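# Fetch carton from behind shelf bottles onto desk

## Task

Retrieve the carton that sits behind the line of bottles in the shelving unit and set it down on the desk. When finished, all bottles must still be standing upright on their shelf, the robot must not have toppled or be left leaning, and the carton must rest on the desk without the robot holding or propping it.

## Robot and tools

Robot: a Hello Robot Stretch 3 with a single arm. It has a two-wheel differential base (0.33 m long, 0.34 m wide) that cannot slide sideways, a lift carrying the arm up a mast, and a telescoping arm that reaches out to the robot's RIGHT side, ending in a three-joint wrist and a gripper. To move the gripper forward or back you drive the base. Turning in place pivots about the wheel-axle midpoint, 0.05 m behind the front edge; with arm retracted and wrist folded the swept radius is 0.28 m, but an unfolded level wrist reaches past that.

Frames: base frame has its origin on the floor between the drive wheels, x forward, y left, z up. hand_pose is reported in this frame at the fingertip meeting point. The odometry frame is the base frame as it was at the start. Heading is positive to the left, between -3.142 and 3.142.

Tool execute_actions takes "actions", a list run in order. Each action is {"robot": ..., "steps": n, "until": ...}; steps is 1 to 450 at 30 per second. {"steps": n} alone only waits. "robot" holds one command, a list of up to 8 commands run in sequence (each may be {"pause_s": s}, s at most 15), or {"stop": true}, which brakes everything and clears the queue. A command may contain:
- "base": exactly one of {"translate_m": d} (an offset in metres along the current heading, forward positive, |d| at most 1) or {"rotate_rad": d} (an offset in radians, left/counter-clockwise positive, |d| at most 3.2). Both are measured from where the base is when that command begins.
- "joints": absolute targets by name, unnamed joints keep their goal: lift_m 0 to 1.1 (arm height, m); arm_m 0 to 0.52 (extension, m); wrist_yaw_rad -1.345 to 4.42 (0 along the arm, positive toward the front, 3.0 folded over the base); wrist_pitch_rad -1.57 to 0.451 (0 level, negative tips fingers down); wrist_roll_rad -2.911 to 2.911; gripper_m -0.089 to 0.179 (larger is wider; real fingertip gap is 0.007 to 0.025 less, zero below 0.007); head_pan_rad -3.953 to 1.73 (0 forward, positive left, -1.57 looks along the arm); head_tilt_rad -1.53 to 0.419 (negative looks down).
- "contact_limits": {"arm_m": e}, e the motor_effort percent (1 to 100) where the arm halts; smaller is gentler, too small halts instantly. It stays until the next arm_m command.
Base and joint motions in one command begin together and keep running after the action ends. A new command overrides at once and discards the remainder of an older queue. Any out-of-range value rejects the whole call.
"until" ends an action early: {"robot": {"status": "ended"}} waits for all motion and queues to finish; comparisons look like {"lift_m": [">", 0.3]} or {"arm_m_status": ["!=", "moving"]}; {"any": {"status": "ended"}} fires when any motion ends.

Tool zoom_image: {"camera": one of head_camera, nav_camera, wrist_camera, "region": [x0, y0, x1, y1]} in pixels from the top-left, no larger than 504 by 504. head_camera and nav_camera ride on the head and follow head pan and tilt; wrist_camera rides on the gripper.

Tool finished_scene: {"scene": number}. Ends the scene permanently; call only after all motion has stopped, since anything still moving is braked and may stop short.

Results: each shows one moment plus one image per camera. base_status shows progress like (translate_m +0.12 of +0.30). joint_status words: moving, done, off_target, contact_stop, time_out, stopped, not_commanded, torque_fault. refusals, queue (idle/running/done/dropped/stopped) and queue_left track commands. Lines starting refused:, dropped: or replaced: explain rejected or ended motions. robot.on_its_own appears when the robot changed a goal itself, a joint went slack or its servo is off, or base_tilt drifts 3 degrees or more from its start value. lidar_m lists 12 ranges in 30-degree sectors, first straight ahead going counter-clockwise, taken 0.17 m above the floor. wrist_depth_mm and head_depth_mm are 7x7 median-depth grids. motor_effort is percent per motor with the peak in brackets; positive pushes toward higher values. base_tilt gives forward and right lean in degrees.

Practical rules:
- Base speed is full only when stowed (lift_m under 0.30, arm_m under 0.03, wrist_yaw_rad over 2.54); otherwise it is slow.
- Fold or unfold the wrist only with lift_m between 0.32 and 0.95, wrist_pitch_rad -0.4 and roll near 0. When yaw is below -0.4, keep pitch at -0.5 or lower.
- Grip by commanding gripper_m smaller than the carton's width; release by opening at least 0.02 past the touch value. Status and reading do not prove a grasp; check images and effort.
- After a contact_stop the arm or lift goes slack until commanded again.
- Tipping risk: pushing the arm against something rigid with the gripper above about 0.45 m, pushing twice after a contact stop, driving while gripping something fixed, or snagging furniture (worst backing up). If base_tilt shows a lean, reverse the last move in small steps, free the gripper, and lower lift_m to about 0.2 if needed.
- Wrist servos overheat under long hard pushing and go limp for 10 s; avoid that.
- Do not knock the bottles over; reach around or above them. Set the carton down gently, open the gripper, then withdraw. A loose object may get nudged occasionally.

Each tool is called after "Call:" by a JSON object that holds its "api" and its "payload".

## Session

Call:
{"api": "execute_actions", "payload": {"actions": []}}

Scene clock: 0.00 s.
robot.base_odometry: x=+0.000 y=+0.000 heading=+0.000 (m, m, rad; robot's odometry frame)
robot.turned_by_wheels: +0.000 (rad since the last result)
robot.turned_by_imu: +0.000 (rad since the last result)
robot.base_tilt: forward=+1.6 right=-0.7 (deg)
robot.lidar_m: 1.60 1.83 2.63 2.13 2.27 1.78 1.76 1.87 1.87 1.75 2.31 2.02
robot.head_depth_mm: 1884 1891 1896 1890 1890 1874 1719 / 1907 1905 1908 1920 1921 1896 1696 / 1925 1935 1940 1940 1941 1931 1710 / 1962 1966 1966 1963 1974 1942 1720 / 1987 1994 1995 1991 1995 1982 1660 / 1996 2017 2021 2029 2020 1999 1752 / 1976 2034 2041 2042 2036 2044 1761
robot.base_status: not_commanded
robot.joint_positions: lift_m=+0.552 arm_m=-0.001 wrist_yaw_rad=+3.033 wrist_pitch_rad=-0.569 wrist_roll_rad=+0.017 gripper_m=+0.037 head_pan_rad=+0.001 head_tilt_rad=+0.016
robot.joint_goals: lift_m=+0.552 arm_m=-0.001 wrist_yaw_rad=+3.033 wrist_pitch_rad=-0.569 wrist_roll_rad=+0.017 gripper_m=+0.037 head_pan_rad=+0.001 head_tilt_rad=+0.016
robot.joint_status: lift_m=not_commanded arm_m=not_commanded wrist_yaw_rad=not_commanded wrist_pitch_rad=not_commanded wrist_roll_rad=not_commanded gripper_m=not_commanded head_pan_rad=not_commanded head_tilt_rad=not_commanded
robot.measured_speeds: translate_m=+0.000 rotate_rad=+0.000 lift_m=+0.000 arm_m=+0.000 wrist_yaw_rad=+0.000 wrist_pitch_rad=+0.000 wrist_roll_rad=+0.000 head_pan_rad=+0.000 head_tilt_rad=+0.000
robot: refusals=0 queue=idle queue_left=0
robot.motor_effort: left_wheel=+0 right_wheel=+1 lift_m=+30 arm_m=-1 wrist_yaw_rad=+0 wrist_pitch_rad=+7 wrist_roll_rad=+0 gripper_m=+1 head_pan_rad=-1 head_tilt_rad=+1 (%)
robot.hand_pose: x=+0.0007 y=+0.0581 z=+0.5321 quat_wxyz=(+0.237, +0.694, +0.160, +0.661) (m; robot's base frame)
robot.wrist_depth_mm: - - - - - - - / - - - - - - - / - - - - - - - / 879 894 925 933 949 959 - / 764 776 - 818 815 820 822 / 674 687 - 689 712 711 721 / 598 616 - 641 624 641 649
pictures: head_camera (sideways: a quarter turn clockwise sets it upright), nav_camera (sideways: a quarter turn counterclockwise sets it upright), wrist_camera
Images, in order (width x height): head_camera 896x504, nav_camera 672x504, wrist_camera 644x364.

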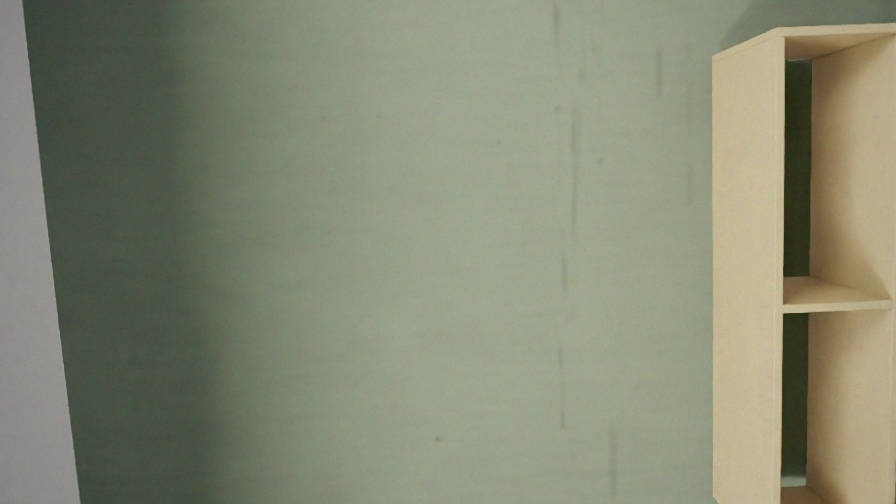

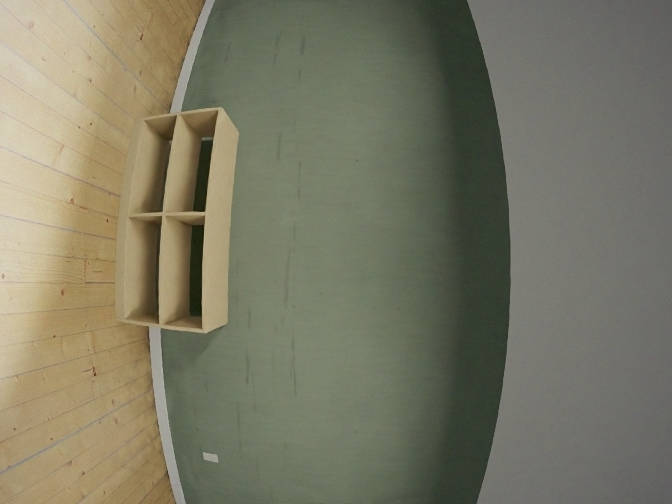

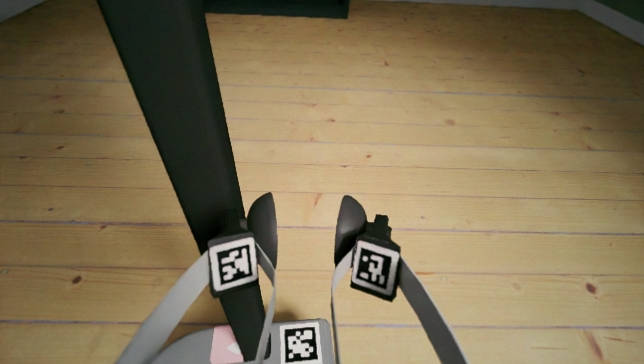

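Call:
{"api": "execute_actions", "payload": {"actions": [{"robot": {"joints": {"head_pan_rad": 1.6, "head_tilt_rad": -0.4, "lift_m": 0.28, "wrist_pitch_rad": -0.4}}, "steps": 150, "until": {"robot": {"status": "ended"}}}]}}

Scene clock: 5.93 s.
robot.base_odometry: x=+0.000 y=+0.000 heading=+0.000 (m, m, rad; robot's odometry frame)
robot.turned_by_wheels: +0.000 (rad since the last result)
robot.turned_by_imu: +0.001 (rad since the last result)
robot.base_tilt: forward=+1.6 right=-0.7 (deg)
robot.lidar_m: 1.60 1.83 2.63 2.14 2.27 1.79 1.76 1.86 1.87 1.75 2.31 2.02
robot.head_depth_mm: 2199 2328 2496 2673 2237 1740 1425 / 2143 2284 2467 2558 2260 1754 1440 / 2193 2355 2513 2719 2288 1771 1442 / 2229 2379 2503 2733 2295 1786 1452 / 2257 2391 2555 2615 2322 1805 1460 / 2065 2246 2605 2861 2343 1797 1460 / 2343 2517 2716 2902 2378 1815 1493
robot.base_status: not_commanded
robot.joint_positions: lift_m=+0.280 arm_m=-0.001 wrist_yaw_rad=+3.033 wrist_pitch_rad=-0.418 wrist_roll_rad=+0.017 gripper_m=+0.037 head_pan_rad=+1.593 head_tilt_rad=-0.395
robot.joint_goals: lift_m=+0.280 arm_m=-0.001 wrist_yaw_rad=+3.033 wrist_pitch_rad=-0.400 wrist_roll_rad=+0.017 gripper_m=+0.037 head_pan_rad=+1.600 head_tilt_rad=-0.400
robot.joint_status: lift_m=done arm_m=not_commanded wrist_yaw_rad=not_commanded wrist_pitch_rad=done wrist_roll_rad=not_commanded gripper_m=not_commanded head_pan_rad=done head_tilt_rad=done
robot.measured_speeds: translate_m=+0.000 rotate_rad=+0.000 lift_m=+0.000 arm_m=+0.000 wrist_yaw_rad=+0.000 wrist_pitch_rad=+0.000 wrist_roll_rad=+0.000 head_pan_rad=+0.000 head_tilt_rad=+0.000
robot: refusals=0 queue=done queue_left=0
robot.motor_effort: left_wheel=+1(1) right_wheel=+0(0) lift_m=+21(31) arm_m=+0(1) wrist_yaw_rad=+0(0) wrist_pitch_rad=+11(12) wrist_roll_rad=-1(1) gripper_m=+0(1) head_pan_rad=+2(27) head_tilt_rad=-1(25) (%)
robot.hand_pose: x=+0.0030 y=+0.0795 z=+0.2929 quat_wxyz=(+0.185, +0.704, +0.108, +0.677) (m; robot's base frame)
robot.wrist_depth_mm: - - - - - - - / - - - - - - - / 824 845 880 885 908 926 982 / 661 655 683 699 706 724 735 / 547 547 - 568 581 586 600 / 464 482 - 499 492 497 496 / - - - - 420 427 433
pictures: head_camera (sideways: a quarter turn clockwise sets it upright), nav_camera (sideways: a quarter turn counterclockwise sets it upright), wrist_camera
Images, in order (width x height): head_camera 896x504, nav_camera 672x504, wrist_camera 644x364.

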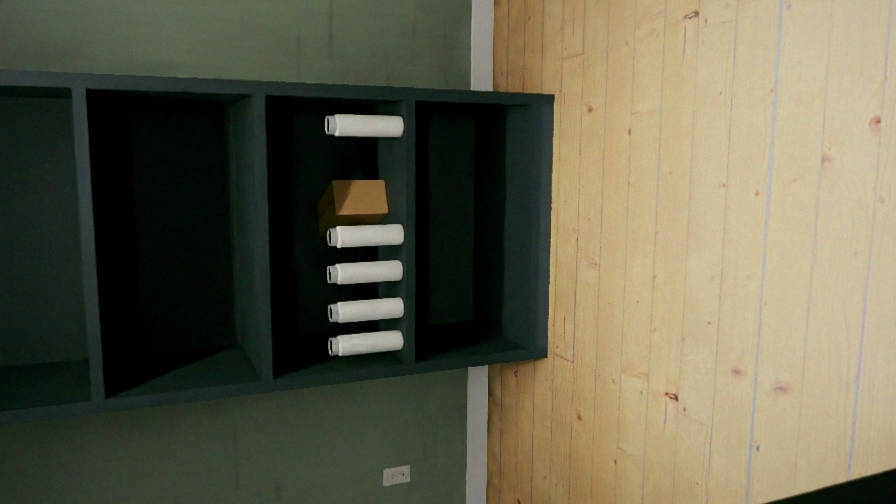

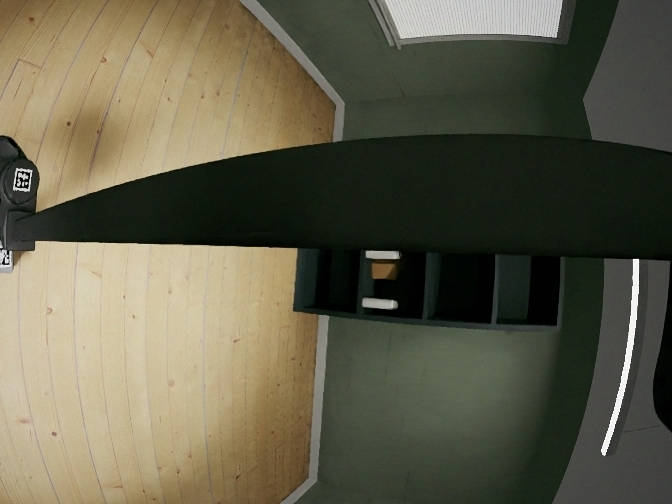

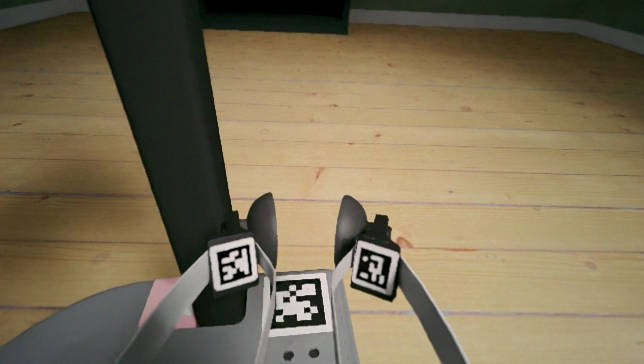

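Call:
{"api": "execute_actions", "payload": {"actions": [{"robot": [{"base": {"rotate_rad": 1.3245}, "joints": {"head_pan_rad": -1.57, "head_tilt_rad": -0.6}}, {"base": {"translate_m": 1.0}}, {"base": {"translate_m": 0.528}}, {"base": {"rotate_rad": 2.13}}], "steps": 450, "until": {"robot": {"status": "ended"}}}]}}

Scene clock: 54.83 s.
robot.base_odometry: x=+0.373 y=+1.482 heading=-2.829 (m, m, rad; robot's odometry frame)
robot.turned_by_wheels: +3.454 (rad since the last result)
robot.turned_by_imu: +3.446 (rad since the last result)
robot.base_tilt: forward=+1.6 right=-0.7 (deg)
robot.lidar_m: 2.01 2.55 3.22 2.23 1.46 1.55 1.71 1.16 0.61 1.07 1.08 1.98
robot.head_depth_mm: 880 938 692 1170 954 906 1199 / 914 976 701 1219 822 1285 1183 / 951 1012 712 1220 1051 1330 1214 / 989 1041 757 1062 1055 1369 1245 / 1030 1091 807 1344 1007 1408 1277 / 1076 1142 823 1307 1072 1422 1282 / 1115 1152 887 1229 1168 1428 1286
robot.base_status: done (rotate_rad +2.1299 of +2.1300)
robot.joint_positions: lift_m=+0.280 arm_m=-0.001 wrist_yaw_rad=+3.033 wrist_pitch_rad=-0.418 wrist_roll_rad=+0.017 gripper_m=+0.037 head_pan_rad=-1.563 head_tilt_rad=-0.593
robot.joint_goals: lift_m=+0.280 arm_m=-0.001 wrist_yaw_rad=+3.033 wrist_pitch_rad=-0.400 wrist_roll_rad=+0.017 gripper_m=+0.037 head_pan_rad=-1.570 head_tilt_rad=-0.600
robot.joint_status: lift_m=done arm_m=not_commanded wrist_yaw_rad=not_commanded wrist_pitch_rad=done wrist_roll_rad=not_commanded gripper_m=not_commanded head_pan_rad=done head_tilt_rad=done
robot.measured_speeds: translate_m=+0.000 rotate_rad=+0.000 lift_m=+0.000 arm_m=+0.000 wrist_yaw_rad=+0.000 wrist_pitch_rad=+0.000 wrist_roll_rad=+0.000 head_pan_rad=+0.000 head_tilt_rad=+0.000
robot: refusals=0 queue=done queue_left=0
robot.motor_effort: left_wheel=-1(8) right_wheel=+3(11) lift_m=+21(22) arm_m=-1(1) wrist_yaw_rad=+0(0) wrist_pitch_rad=+11(11) wrist_roll_rad=-1(0) gripper_m=+0(0) head_pan_rad=-2(29) head_tilt_rad=-3(17) (%)
robot.hand_pose: x=+0.0030 y=+0.0795 z=+0.2930 quat_wxyz=(+0.185, +0.704, +0.108, +0.677) (m; robot's base frame)
robot.wrist_depth_mm: - - - - - - - / - - - - - - - / 828 845 867 899 932 943 955 / 657 670 686 697 716 727 737 / 547 553 - 567 587 587 601 / 462 486 - 498 490 494 501 / - - - - 422 429 431
pictures: head_camera (sideways: a quarter turn clockwise sets it upright), nav_camera (sideways: a quarter turn counterclockwise sets it upright), wrist_camera
Images, in order (width x height): head_camera 896x504, nav_camera 672x504, wrist_camera 644x364.

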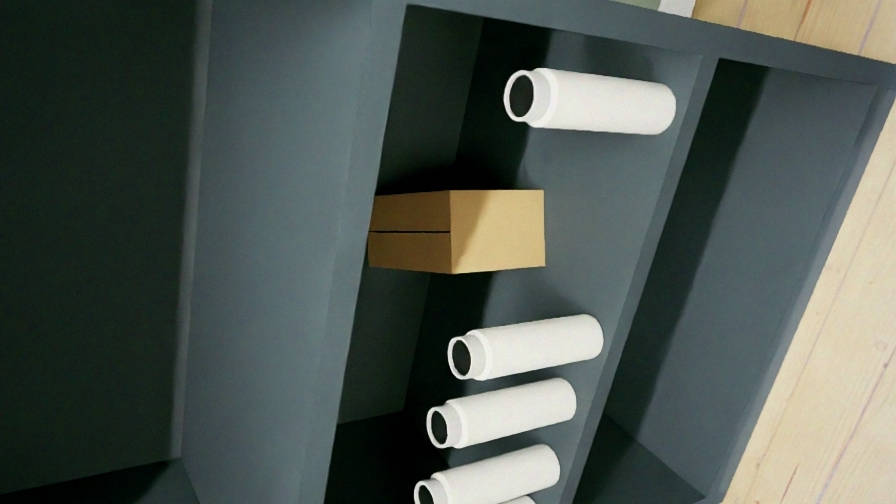

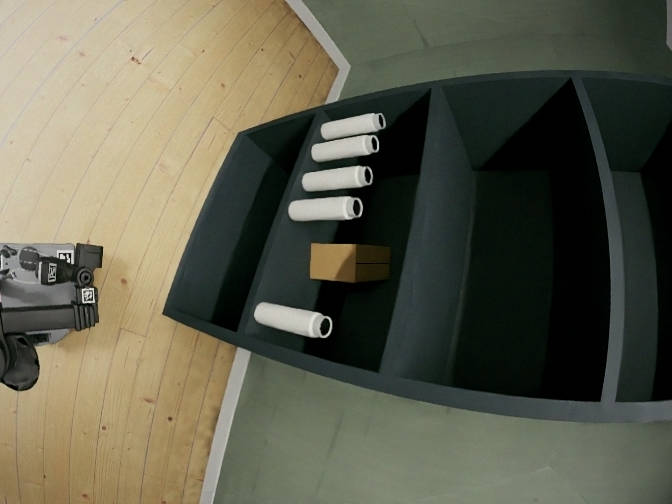

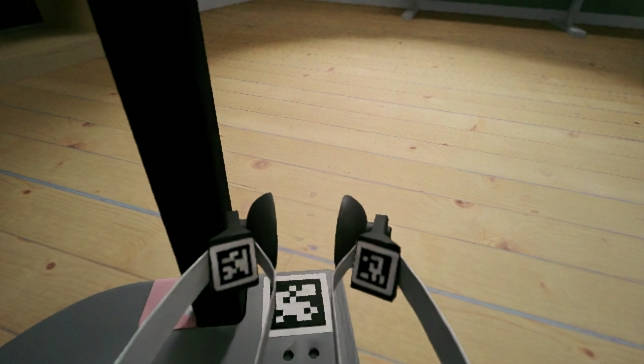

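Call:
{"api": "execute_actions", "payload": {"actions": [{"robot": {"joints": {"lift_m": 0.51, "wrist_roll_rad": 0.0}}, "steps": 1}, {"robot": [{"base": {"rotate_rad": 0.3}}, {"base": {"translate_m": -0.068}}, {"base": {"rotate_rad": -0.6}, "joints": {"wrist_yaw_rad": 0.0, "gripper_m": 0.12}}, {"base": {"translate_m": 0.078}, "joints": {"wrist_pitch_rad": 0.0}}, {"base": {"rotate_rad": 0.3}}, {"joints": {"arm_m": 0.2}}], "steps": 450, "until": {"robot": {"status": "ended"}}}]}}

Scene clock: 95.73 s.
robot.base_odometry: x=+0.350 y=+1.520 heading=-2.829 (m, m, rad; robot's odometry frame)
robot.turned_by_wheels: +0.000 (rad since the last result)
robot.turned_by_imu: +0.001 (rad since the last result)
robot.base_tilt: forward=+1.6 right=-0.6 (deg)
robot.lidar_m: 1.98 2.52 3.38 2.27 1.50 1.64 1.66 1.12 0.57 1.03 1.04 1.95
robot.head_depth_mm: 848 911 692 1140 1005 842 1177 / 882 943 699 1183 957 875 - / 918 979 709 1185 1043 939 - / 952 1021 719 1057 1030 1340 1219 / 994 1053 764 1329 980 1381 1253 / 1037 1095 779 1350 1015 1419 1287 / 1076 1119 835 1235 1080 1412 1291
robot.base_status: done (rotate_rad +0.2999 of +0.3000)
robot.joint_positions: lift_m=+0.510 arm_m=+0.200 wrist_yaw_rad=+0.001 wrist_pitch_rad=-0.020 wrist_roll_rad=+0.005 gripper_m=+0.120 head_pan_rad=-1.563 head_tilt_rad=-0.593
robot.joint_goals: lift_m=+0.510 arm_m=+0.200 wrist_yaw_rad=+0.000 wrist_pitch_rad=+0.000 wrist_roll_rad=+0.000 gripper_m=+0.120 head_pan_rad=-1.570 head_tilt_rad=-0.600
robot.joint_status: lift_m=done arm_m=done wrist_yaw_rad=done wrist_pitch_rad=done wrist_roll_rad=done gripper_m=done head_pan_rad=done head_tilt_rad=done
robot.measured_speeds: translate_m=+0.000 rotate_rad=+0.000 lift_m=+0.000 arm_m=+0.000 wrist_yaw_rad=+0.000 wrist_pitch_rad=+0.000 wrist_roll_rad=+0.000 head_pan_rad=+0.000 head_tilt_rad=+0.000
robot: refusals=0 queue=done queue_left=0
robot.motor_effort: left_wheel=-1(8) right_wheel=+3(8) lift_m=+37(41) arm_m=+5(5) wrist_yaw_rad=-1(3) wrist_pitch_rad=+12(13) wrist_roll_rad=-4(5) gripper_m=+0(96) head_pan_rad=-3(3) head_tilt_rad=-3(2) (%)
robot.hand_pose: x=-0.0211 y=-0.6003 z=+0.6191 quat_wxyz=(+0.706, +0.008, -0.708, -0.007) (m; robot's base frame)
robot.wrist_depth_mm: 295 265 673 604 537 489 125 / 301 265 699 590 555 500 128 / 312 272 721 374 569 161 131 / 325 278 551 393 580 160 135 / 331 279 381 393 406 158 141 / 310 255 274 280 284 153 146 / 599 745 226 217 221 172 153
pictures: head_camera (sideways: a quarter turn clockwise sets it upright), nav_camera (sideways: a quarter turn counterclockwise sets it upright), wrist_camera
Images, in order (width x height): head_camera 896x504, nav_camera 672x504, wrist_camera 644x364.

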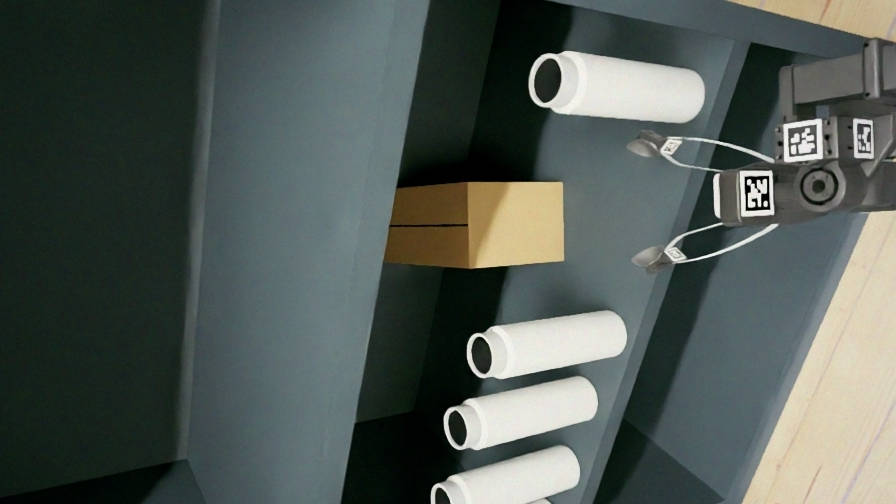

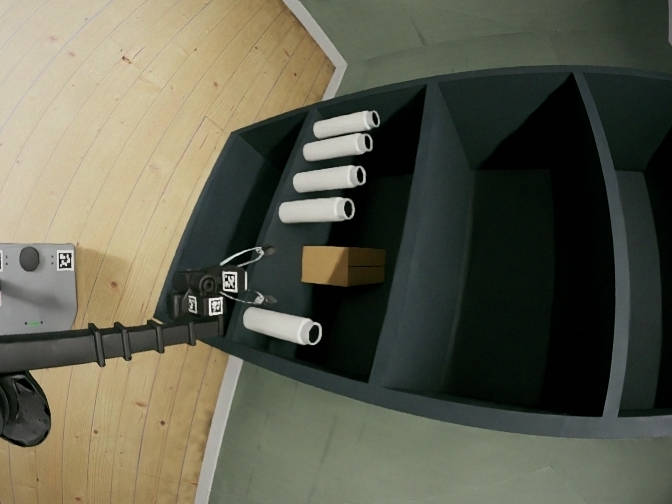

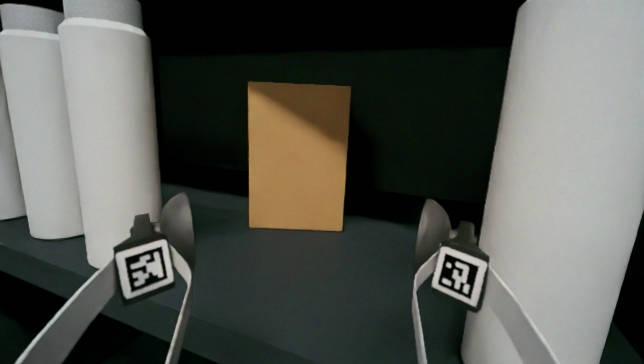

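Call:
{"api": "execute_actions", "payload": {"actions": [{"robot": [{"base": {"translate_m": 0.02}}, {"joints": {"arm_m": 0.31}}, {"joints": {"gripper_m": 0.158}}], "steps": 300, "until": {"robot": {"status": "ended"}}}]}}

Scene clock: 107.07 s.
robot.base_odometry: x=+0.331 y=+1.514 heading=-2.829 (m, m, rad; robot's odometry frame)
robot.turned_by_wheels: +0.000 (rad since the last result)
robot.turned_by_imu: +0.001 (rad since the last result)
robot.base_tilt: forward=+1.5 right=-0.7 (deg)
robot.lidar_m: 1.96 2.49 3.26 2.27 1.51 1.63 1.68 1.12 0.58 1.04 1.03 1.93
robot.head_depth_mm: 857 916 690 1151 974 849 1012 / 888 947 699 1191 986 858 1159 / 923 991 708 1086 1044 - 1190 / 962 1027 718 1137 1049 1340 1224 / 1002 1060 765 1337 962 1381 1252 / 1046 1108 817 1304 1032 1420 1288 / 1073 1096 836 1222 1085 1403 1289
robot.base_status: done (translate_m +0.0200 of +0.0200)
robot.joint_positions: lift_m=+0.510 arm_m=+0.310 wrist_yaw_rad=+0.001 wrist_pitch_rad=-0.020 wrist_roll_rad=+0.005 gripper_m=+0.158 head_pan_rad=-1.563 head_tilt_rad=-0.593
robot.joint_goals: lift_m=+0.510 arm_m=+0.310 wrist_yaw_rad=+0.000 wrist_pitch_rad=+0.000 wrist_roll_rad=+0.000 gripper_m=+0.158 head_pan_rad=-1.570 head_tilt_rad=-0.600
robot.joint_status: lift_m=done arm_m=done wrist_yaw_rad=done wrist_pitch_rad=done wrist_roll_rad=done gripper_m=done head_pan_rad=done head_tilt_rad=done
robot.measured_speeds: translate_m=+0.000 rotate_rad=+0.000 lift_m=+0.000 arm_m=+0.000 wrist_yaw_rad=+0.000 wrist_pitch_rad=+0.000 wrist_roll_rad=+0.000 head_pan_rad=+0.000 head_tilt_rad=+0.000
robot: refusals=0 queue=done queue_left=0
robot.motor_effort: left_wheel=-2(3) right_wheel=+3(5) lift_m=+37(37) arm_m=+5(6) wrist_yaw_rad=-1(2) wrist_pitch_rad=+13(12) wrist_roll_rad=-3(3) gripper_m=+1(100) head_pan_rad=-3(3) head_tilt_rad=-2(3) (%)
robot.hand_pose: x=-0.0211 y=-0.7103 z=+0.6191 quat_wxyz=(+0.706, +0.008, -0.708, -0.007) (m; robot's base frame)
robot.wrist_depth_mm: 161 616 573 510 458 417 385 / 164 644 590 260 469 428 388 / 167 669 617 267 474 438 401 / 171 597 547 277 490 450 410 / 172 372 351 288 403 443 395 / - 253 272 278 285 - 300 / 183 204 212 216 219 224 229
pictures: head_camera (sideways: a quarter turn clockwise sets it upright), nav_camera (sideways: a quarter turn counterclockwise sets it upright), wrist_camera
Images, in order (width x height): head_camera 896x504, nav_camera 672x504, wrist_camera 644x364.

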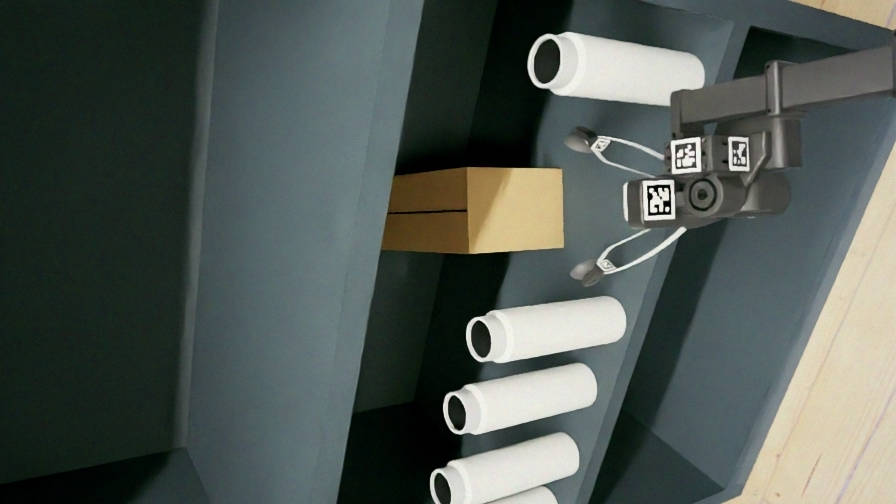

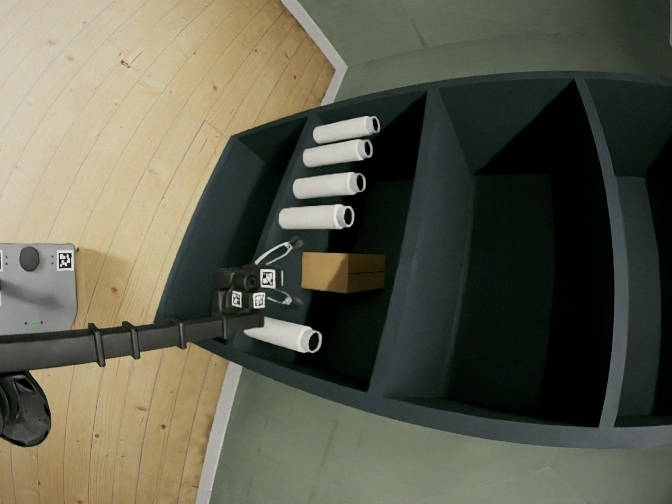

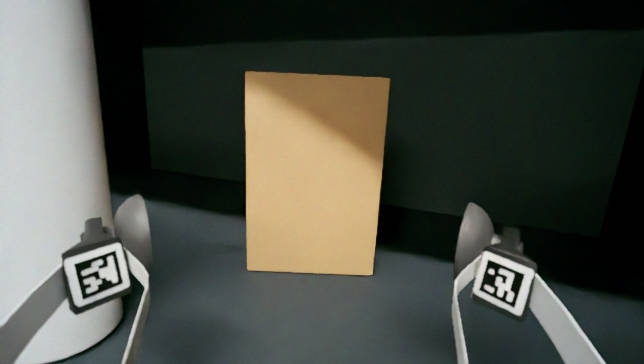

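Call:
{"api": "execute_actions", "payload": {"actions": [{"robot": {"joints": {"arm_m": 0.46}, "contact_limits": {"arm_m": 20}}, "steps": 300, "until": {"robot": {"status": "ended"}}}]}}

Scene clock: 125.20 s.
robot.base_odometry: x=+0.331 y=+1.514 heading=-2.829 (m, m, rad; robot's odometry frame)
robot.turned_by_wheels: +0.000 (rad since the last result)
robot.turned_by_imu: +0.001 (rad since the last result)
robot.base_tilt: forward=+1.6 right=-0.7 (deg)
robot.lidar_m: 1.96 2.50 3.26 2.27 1.51 1.63 1.67 1.12 0.58 1.04 1.02 1.93
robot.head_depth_mm: 858 915 690 1146 975 848 995 / 888 948 700 1187 1040 885 1162 / 926 991 708 1064 - 1324 1193 / 960 1026 717 1137 1028 1338 1222 / 1003 1059 765 1339 964 1377 1255 / 1046 1110 814 1305 1031 1423 1286 / 1068 1094 834 1225 1085 1407 1293
robot.base_status: done (translate_m +0.0200 of +0.0200)
robot.joint_positions: lift_m=+0.510 arm_m=+0.460 wrist_yaw_rad=+0.001 wrist_pitch_rad=-0.020 wrist_roll_rad=+0.005 gripper_m=+0.158 head_pan_rad=-1.563 head_tilt_rad=-0.593
robot.joint_goals: lift_m=+0.510 arm_m=+0.460 wrist_yaw_rad=+0.000 wrist_pitch_rad=+0.000 wrist_roll_rad=+0.000 gripper_m=+0.158 head_pan_rad=-1.570 head_tilt_rad=-0.600
robot.joint_status: lift_m=done arm_m=done wrist_yaw_rad=done wrist_pitch_rad=done wrist_roll_rad=done gripper_m=done head_pan_rad=done head_tilt_rad=done
robot.measured_speeds: translate_m=+0.000 rotate_rad=+0.000 lift_m=+0.000 arm_m=+0.000 wrist_yaw_rad=+0.000 wrist_pitch_rad=+0.000 wrist_roll_rad=+0.000 head_pan_rad=+0.000 head_tilt_rad=+0.000
robot: refusals=0 queue=done queue_left=0
robot.motor_effort: left_wheel=-2(2) right_wheel=+2(2) lift_m=+37(37) arm_m=+5(5) wrist_yaw_rad=-2(1) wrist_pitch_rad=+13(12) wrist_roll_rad=-3(4) gripper_m=+0(0) head_pan_rad=-3(2) head_tilt_rad=-3(3) (%)
robot.contact_limits: arm_m 20 (drawing in: default 30, maximum 49; extending or still: default 41, maximum 66)
robot.hand_pose: x=-0.0211 y=-0.8603 z=+0.6191 quat_wxyz=(+0.706, +0.008, -0.708, -0.007) (m; robot's base frame)
robot.wrist_depth_mm: 467 486 395 359 328 306 281 / 479 508 116 116 116 310 289 / 492 531 121 121 120 319 296 / 486 530 125 125 125 333 301 / 357 370 130 130 130 335 310 / - 240 135 135 135 - 299 / 203 202 142 141 141 223 230
pictures: head_camera (sideways: a quarter turn clockwise sets it upright), nav_camera (sideways: a quarter turn counterclockwise sets it upright), wrist_camera
Images, in order (width x height): head_camera 896x504, nav_camera 672x504, wrist_camera 644x364.

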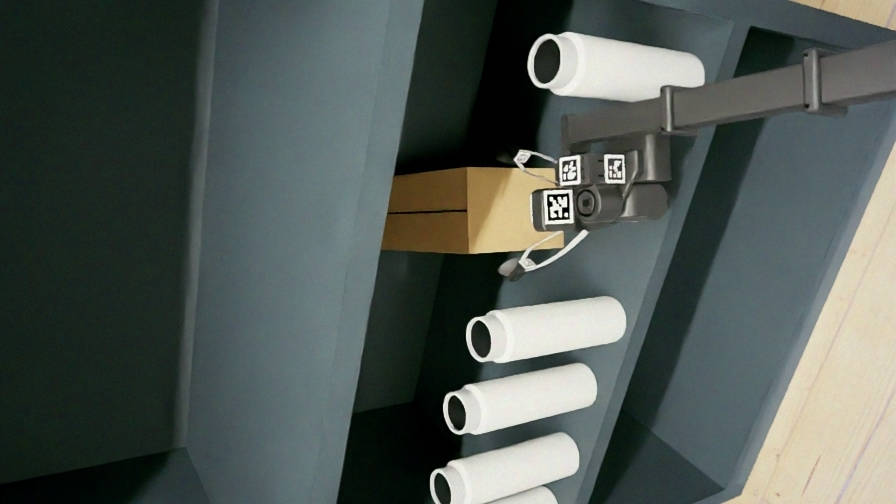

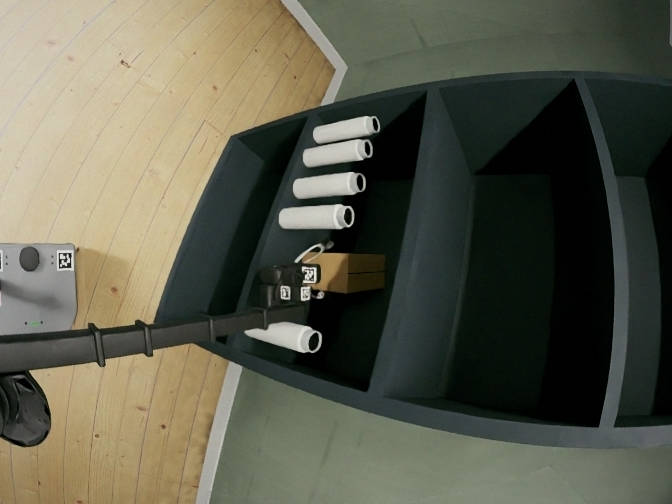

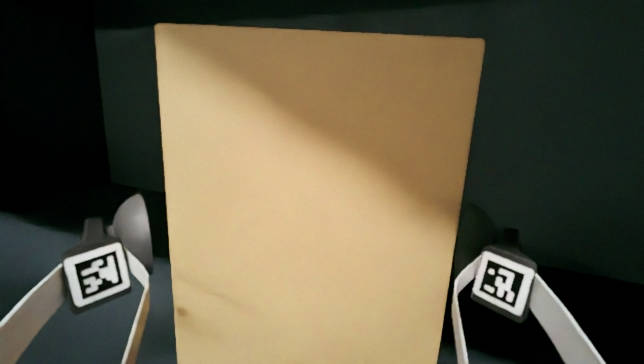

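Call:
{"api": "execute_actions", "payload": {"actions": [{"robot": [{"joints": {"arm_m": 0.467}}, {"joints": {"gripper_m": 0.07}}, {"joints": {"lift_m": 0.55}}, {"joints": {"gripper_m": 0.074, "arm_m": 0.22}}], "steps": 300, "until": {"robot": {"status": "ended"}}}]}}

Scene clock: 134.43 s.
robot.base_odometry: x=+0.331 y=+1.514 heading=-2.829 (m, m, rad; robot's odometry frame)
robot.turned_by_wheels: +0.000 (rad since the last result)
robot.turned_by_imu: +0.001 (rad since the last result)
robot.base_tilt: forward=+1.6 right=-0.7 (deg)
robot.lidar_m: 1.96 2.50 3.25 2.28 1.51 1.62 1.67 1.12 0.58 1.05 1.02 1.93
robot.head_depth_mm: 860 914 689 1148 973 847 982 / 888 947 699 1193 1014 872 - / 923 987 708 1222 786 828 1190 / 960 1027 716 1283 808 1334 1227 / 1001 1062 766 1340 962 1379 1255 / 1043 1107 816 1308 1033 1418 1281 / 1070 1093 836 1219 1084 1408 1291
robot.base_status: done (translate_m +0.0200 of +0.0200)
robot.joint_positions: lift_m=+0.550 arm_m=+0.220 wrist_yaw_rad=+0.000 wrist_pitch_rad=-0.033 wrist_roll_rad=+0.005 gripper_m=+0.089 head_pan_rad=-1.563 head_tilt_rad=-0.593
robot.joint_goals: lift_m=+0.550 arm_m=+0.220 wrist_yaw_rad=+0.000 wrist_pitch_rad=+0.000 wrist_roll_rad=+0.000 gripper_m=+0.088 head_pan_rad=-1.570 head_tilt_rad=-0.600
robot.joint_status: lift_m=done arm_m=done wrist_yaw_rad=done wrist_pitch_rad=done wrist_roll_rad=done gripper_m=done head_pan_rad=done head_tilt_rad=done
robot.measured_speeds: translate_m=+0.000 rotate_rad=+0.000 lift_m=+0.000 arm_m=+0.000 wrist_yaw_rad=+0.000 wrist_pitch_rad=+0.000 wrist_roll_rad=+0.000 head_pan_rad=+0.000 head_tilt_rad=+0.000
robot: refusals=0 queue=done queue_left=0
robot.on_its_own: gripper_m is held at +0.088, not at your +0.074, by its stall guard, which is still easing
robot.motor_effort: left_wheel=-2(2) right_wheel=+3(3) lift_m=+38(39) arm_m=-6(4) wrist_yaw_rad=+0(1) wrist_pitch_rad=+20(20) wrist_roll_rad=-3(4) gripper_m=-17(100) head_pan_rad=-3(3) head_tilt_rad=-3(4) (%)
robot.hand_pose: x=-0.0215 y=-0.6207 z=+0.6558 quat_wxyz=(+0.706, +0.012, -0.708, -0.012) (m; robot's base frame)
robot.wrist_depth_mm: 523 607 630 562 515 480 426 / 284 231 118 118 119 485 133 / 294 238 120 121 122 508 131 / 307 245 124 124 125 526 132 / 323 127 127 127 128 509 134 / 323 130 130 131 132 167 136 / 559 263 134 134 135 263 137
pictures: head_camera (sideways: a quarter turn clockwise sets it upright), nav_camera (sideways: a quarter turn counterclockwise sets it upright), wrist_camera
Images, in order (width x height): head_camera 896x504, nav_camera 672x504, wrist_camera 644x364.

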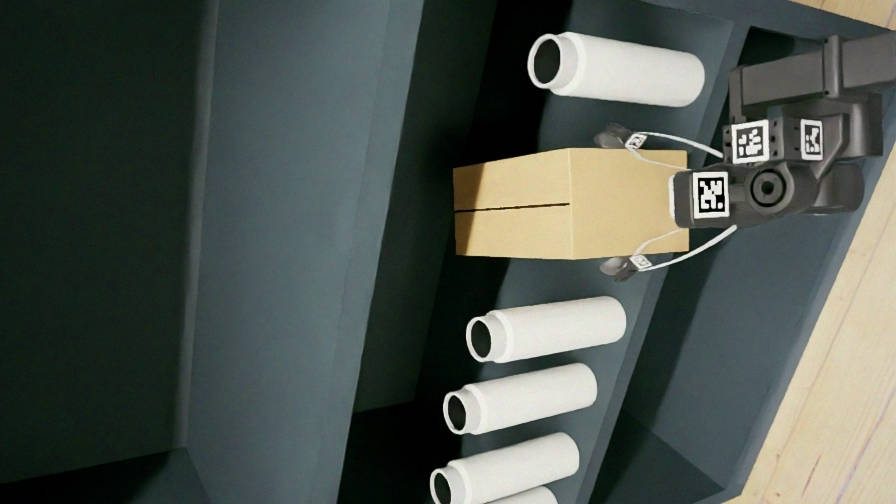

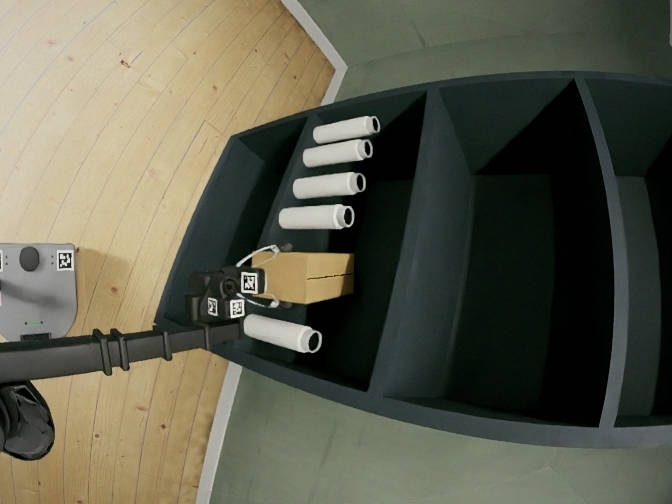

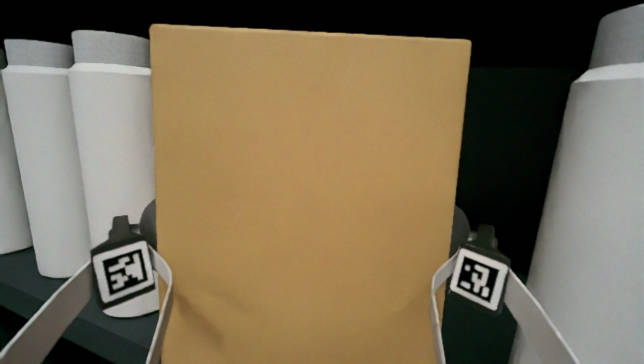

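Call:
{"api": "execute_actions", "payload": {"actions": [{"robot": [{"joints": {"gripper_m": 0.07, "arm_m": 0.0}}, {"base": {"rotate_rad": 1.118}, "joints": {"head_pan_rad": 0.0, "head_tilt_rad": -0.5, "gripper_m": 0.074}}, {"base": {"translate_m": 1.0}, "joints": {"lift_m": 0.78, "gripper_m": 0.07}}, {"base": {"translate_m": 1.0}}], "steps": 450, "until": {"robot": {"status": "ended"}}}, {"steps": 180, "until": {"robot": {"status": "ended"}}}]}}

Scene clock: 179.70 s.
robot.base_odometry: x=+0.139 y=+0.151 heading=-1.711 (m, m, rad; robot's odometry frame)
robot.turned_by_wheels: +1.118 (rad since the last result)
robot.turned_by_imu: +1.127 (rad since the last result)
robot.base_tilt: forward=+1.6 right=-1.0 (deg)
robot.lidar_m: 1.89 2.39 1.94 1.45 1.91 2.54 1.96 2.12 1.98 1.89 1.95 2.07
robot.head_depth_mm: 2015 2162 1861 2520 1934 1566 1318 / 2013 2179 1891 2545 1949 1579 1320 / 2002 2179 1924 2511 1963 1588 1333 / 1995 2174 1946 2503 1985 1600 1336 / 2001 2148 1973 2428 1987 1607 1345 / 1984 2163 1879 2529 2018 1625 1353 / 1996 2166 2353 2521 2027 1630 1357
robot.base_status: moving (translate_m +0.3767 of +1.0000)
robot.joint_positions: lift_m=+0.780 arm_m=+0.000 wrist_yaw_rad=+0.000 wrist_pitch_rad=-0.034 wrist_roll_rad=+0.005 gripper_m=+0.092 head_pan_rad=-0.007 head_tilt_rad=-0.507
robot.joint_goals: lift_m=+0.780 arm_m=+0.000 wrist_yaw_rad=+0.000 wrist_pitch_rad=+0.000 wrist_roll_rad=+0.000 gripper_m=+0.091 head_pan_rad=+0.000 head_tilt_rad=-0.500
robot.joint_status: lift_m=done arm_m=done wrist_yaw_rad=done wrist_pitch_rad=done wrist_roll_rad=done gripper_m=done head_pan_rad=done head_tilt_rad=done
robot.measured_speeds: translate_m=+0.100 rotate_rad=+0.000 lift_m=+0.000 arm_m=+0.000 wrist_yaw_rad=+0.000 wrist_pitch_rad=+0.000 wrist_roll_rad=+0.000 head_pan_rad=+0.000 head_tilt_rad=+0.000
robot: refusals=0 queue=running queue_left=0
robot.on_its_own: gripper_m is held at +0.091, not at your +0.070, by its stall guard, which is not easing now
robot.motor_effort: left_wheel=+0(6) right_wheel=+5(7) lift_m=+38(39) arm_m=-6(7) wrist_yaw_rad=+0(0) wrist_pitch_rad=+20(20) wrist_roll_rad=-4(3) gripper_m=-24(100) head_pan_rad=+2(28) head_tilt_rad=+4(15) (%)
robot.hand_pose: x=-0.0215 y=-0.4006 z=+0.8857 quat_wxyz=(+0.706, +0.012, -0.708, -0.012) (m; robot's base frame)
robot.wrist_depth_mm: - - - - - - - / - - 123 123 124 - - / - - 124 125 126 - - / - - 126 126 127 - - / - 127 127 128 129 - - / - 129 129 130 131 - - / - - 131 132 132 - -
pictures: head_camera (sideways: a quarter turn clockwise sets it upright), nav_camera (sideways: a quarter turn counterclockwise sets it upright), wrist_camera
Images, in order (width x height): head_camera 896x504, nav_camera 672x504, wrist_camera 644x364.

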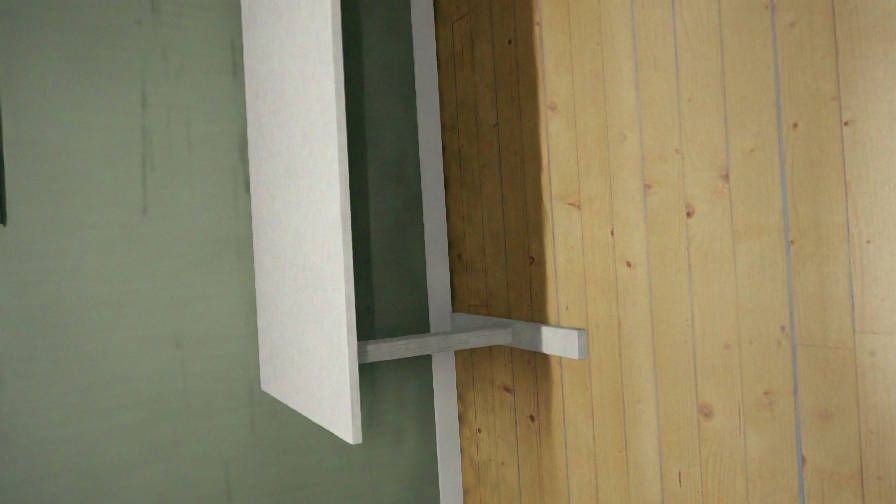

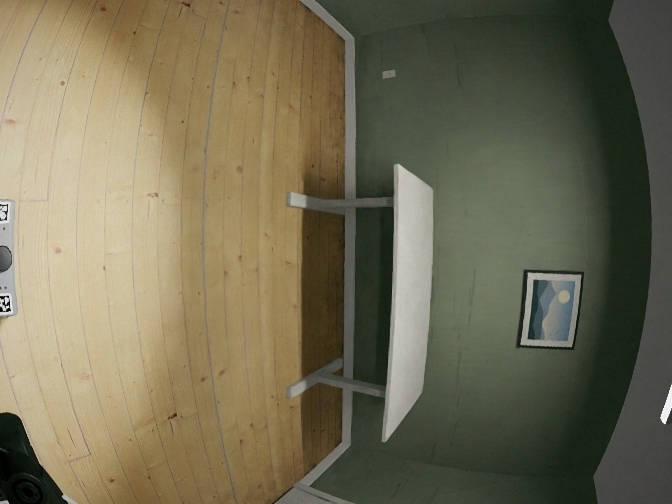

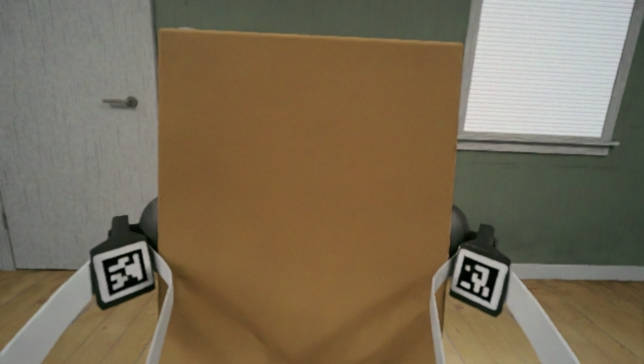

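Call:
{"api": "execute_actions", "payload": {"actions": [{"steps": 250, "until": {"robot": {"status": "ended"}}}, {"robot": [{"base": {"translate_m": 0.18}}, {"base": {"rotate_rad": 1.55}, "joints": {"head_pan_rad": -1.57, "head_tilt_rad": -0.6, "gripper_m": 0.074, "arm_m": 0.5}}], "steps": 300, "until": {"robot": {"status": "ended"}}}]}}

Scene clock: 194.97 s.
robot.base_odometry: x=+0.026 y=-0.645 heading=-0.161 (m, m, rad; robot's odometry frame)
robot.turned_by_wheels: +1.550 (rad since the last result)
robot.turned_by_imu: +1.553 (rad since the last result)
robot.base_tilt: forward=+1.6 right=-0.7 (deg)
robot.lidar_m: 1.79 1.53 2.15 2.77 2.77 1.96 1.84 1.90 1.40 1.14 1.10 1.97
robot.head_depth_mm: 1313 1450 1308 1010 - - 1220 / 1305 1441 1394 - 1697 1468 1258 / 1310 1416 880 927 1740 1479 1262 / 1302 1413 900 970 1748 1483 1271 / 1300 1431 1376 1015 1752 1504 1282 / 1292 1427 1389 1029 1509 1505 1284 / 1290 1416 1507 1034 1739 1513 1292
robot.base_status: done (rotate_rad +1.5499 of +1.5500)
robot.joint_positions: lift_m=+0.780 arm_m=+0.500 wrist_yaw_rad=+0.000 wrist_pitch_rad=-0.034 wrist_roll_rad=+0.005 gripper_m=+0.093 head_pan_rad=-1.563 head_tilt_rad=-0.593
robot.joint_goals: lift_m=+0.780 arm_m=+0.500 wrist_yaw_rad=+0.000 wrist_pitch_rad=+0.000 wrist_roll_rad=+0.000 gripper_m=+0.091 head_pan_rad=-1.570 head_tilt_rad=-0.600
robot.joint_status: lift_m=done arm_m=done wrist_yaw_rad=done wrist_pitch_rad=done wrist_roll_rad=done gripper_m=done head_pan_rad=done head_tilt_rad=done
robot.measured_speeds: translate_m=+0.000 rotate_rad=+0.000 lift_m=+0.000 arm_m=+0.000 wrist_yaw_rad=+0.000 wrist_pitch_rad=+0.000 wrist_roll_rad=+0.000 head_pan_rad=+0.000 head_tilt_rad=+0.000
robot: refusals=0 queue=done queue_left=0
robot.on_its_own: gripper_m is held at +0.091, not at your +0.074, by its stall guard, which is not easing now
robot.motor_effort: left_wheel=-1(6) right_wheel=+2(6) lift_m=+39(38) arm_m=+5(6) wrist_yaw_rad=-1(1) wrist_pitch_rad=+20(20) wrist_roll_rad=-3(4) gripper_m=-23(100) head_pan_rad=-3(27) head_tilt_rad=-3(14) (%)
robot.hand_pose: x=-0.0213 y=-0.8999 z=+0.8857 quat_wxyz=(+0.706, +0.012, -0.708, -0.012) (m; robot's base frame)
robot.wrist_depth_mm: 667 677 684 696 696 713 731 / 696 700 123 123 124 749 750 / 712 708 124 125 126 777 783 / 748 745 126 127 127 803 837 / 525 128 128 128 129 665 637 / 397 129 129 130 131 450 444 / 306 304 131 132 132 332 343
pictures: head_camera (sideways: a quarter turn clockwise sets it upright), nav_camera (sideways: a quarter turn counterclockwise sets it upright), wrist_camera
Images, in order (width x height): head_camera 896x504, nav_camera 672x504, wrist_camera 644x364.

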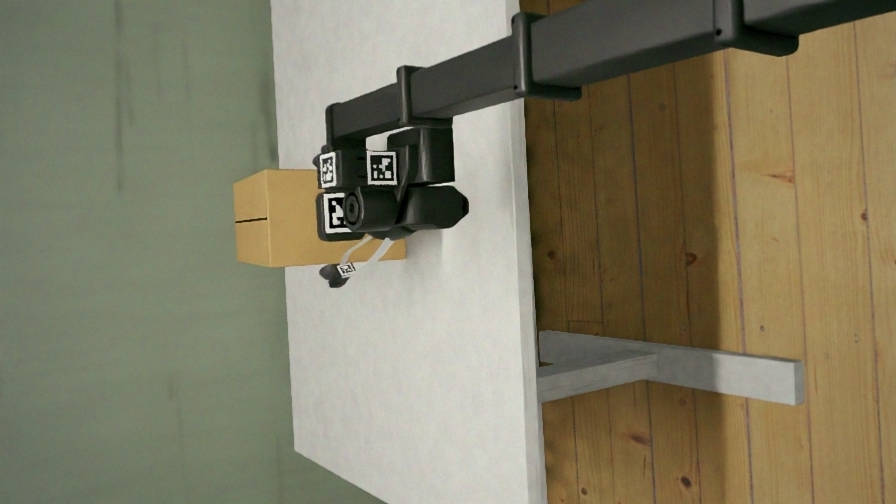

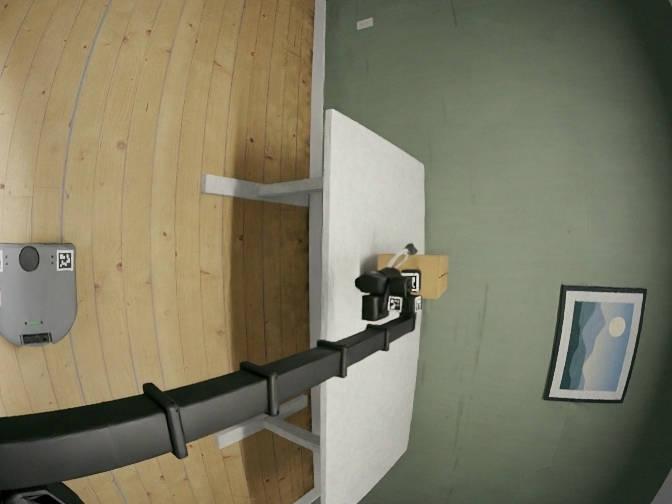

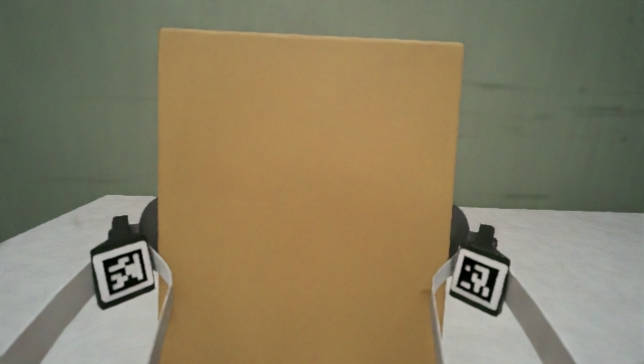

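Call:
{"api": "execute_actions", "payload": {"actions": [{"robot": {"joints": {"lift_m": 0.712}}, "steps": 90, "until": {"robot": {"status": "ended"}}}]}}

Scene clock: 201.97 s.
robot.base_odometry: x=+0.026 y=-0.645 heading=-0.161 (m, m, rad; robot's odometry frame)
robot.turned_by_wheels: +0.000 (rad since the last result)
robot.turned_by_imu: +0.001 (rad since the last result)
robot.base_tilt: forward=+1.6 right=-0.6 (deg)
robot.lidar_m: 1.79 1.53 2.16 2.76 2.76 1.96 1.85 1.91 1.40 1.14 1.10 1.97
robot.head_depth_mm: 1311 1447 1308 977 1785 - - / 1307 1447 1323 - 1720 1455 1257 / 1305 1436 1007 - 1738 1480 1262 / 1302 1433 1020 971 1743 1488 1273 / 1297 1425 1375 1014 1759 1495 1278 / 1295 1421 1394 1023 1510 1502 1285 / 1286 1410 1502 1034 1738 1518 1290
robot.base_status: done (rotate_rad +1.5499 of +1.5500)
robot.joint_positions: lift_m=+0.712 arm_m=+0.500 wrist_yaw_rad=+0.000 wrist_pitch_rad=-0.024 wrist_roll_rad=+0.004 gripper_m=+0.093 head_pan_rad=-1.563 head_tilt_rad=-0.593
robot.joint_goals: lift_m=+0.712 arm_m=+0.500 wrist_yaw_rad=+0.000 wrist_pitch_rad=+0.000 wrist_roll_rad=+0.000 gripper_m=+0.091 head_pan_rad=-1.570 head_tilt_rad=-0.600
robot.joint_status: lift_m=done arm_m=done wrist_yaw_rad=done wrist_pitch_rad=done wrist_roll_rad=done gripper_m=done head_pan_rad=done head_tilt_rad=done
robot.measured_speeds: translate_m=+0.000 rotate_rad=+0.000 lift_m=+0.000 arm_m=+0.000 wrist_yaw_rad=+0.000 wrist_pitch_rad=+0.000 wrist_roll_rad=+0.000 head_pan_rad=+0.000 head_tilt_rad=+0.000
robot: refusals=0 queue=done queue_left=0
robot.on_its_own: gripper_m is held at +0.091, not at your +0.074, by its stall guard, which is not easing now
robot.motor_effort: left_wheel=-1(1) right_wheel=+2(2) lift_m=+22(37) arm_m=+5(5) wrist_yaw_rad=-1(1) wrist_pitch_rad=+15(20) wrist_roll_rad=-3(4) gripper_m=-24(23) head_pan_rad=-4(3) head_tilt_rad=-3(4) (%)
robot.hand_pose: x=-0.0213 y=-0.9002 z=+0.8207 quat_wxyz=(+0.706, +0.009, -0.708, -0.009) (m; robot's base frame)
robot.wrist_depth_mm: 667 678 115 684 697 719 731 / 692 693 116 117 117 745 750 / 714 723 120 120 121 770 783 / 726 566 123 123 124 796 813 / 387 128 127 127 127 491 474 / 300 131 130 131 131 331 327 / 214 221 134 135 136 242 250
pictures: head_camera (sideways: a quarter turn clockwise sets it upright), nav_camera (sideways: a quarter turn counterclockwise sets it upright), wrist_camera
Images, in order (width x height): head_camera 896x504, nav_camera 672x504, wrist_camera 644x364.

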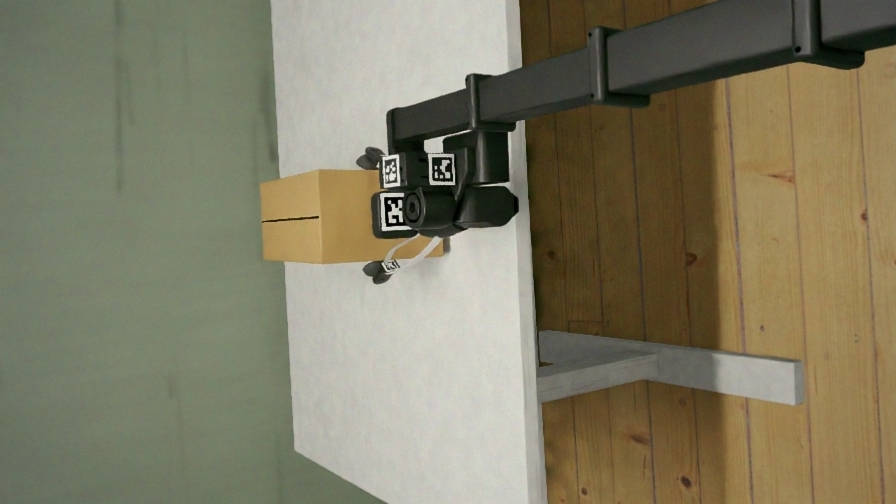

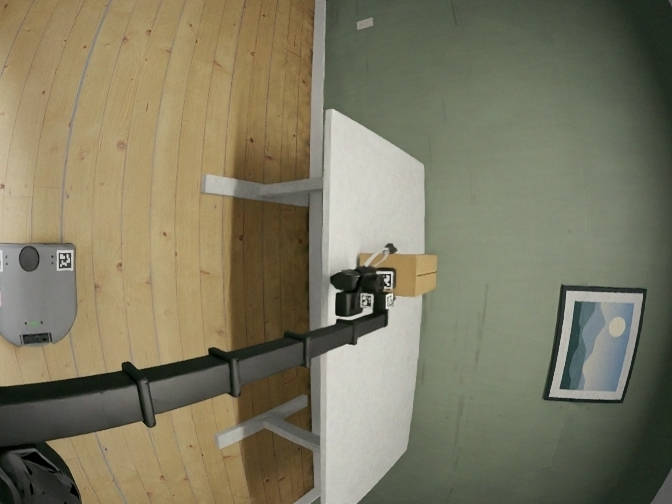

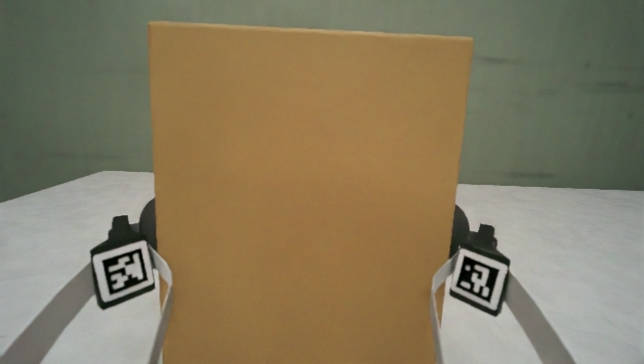

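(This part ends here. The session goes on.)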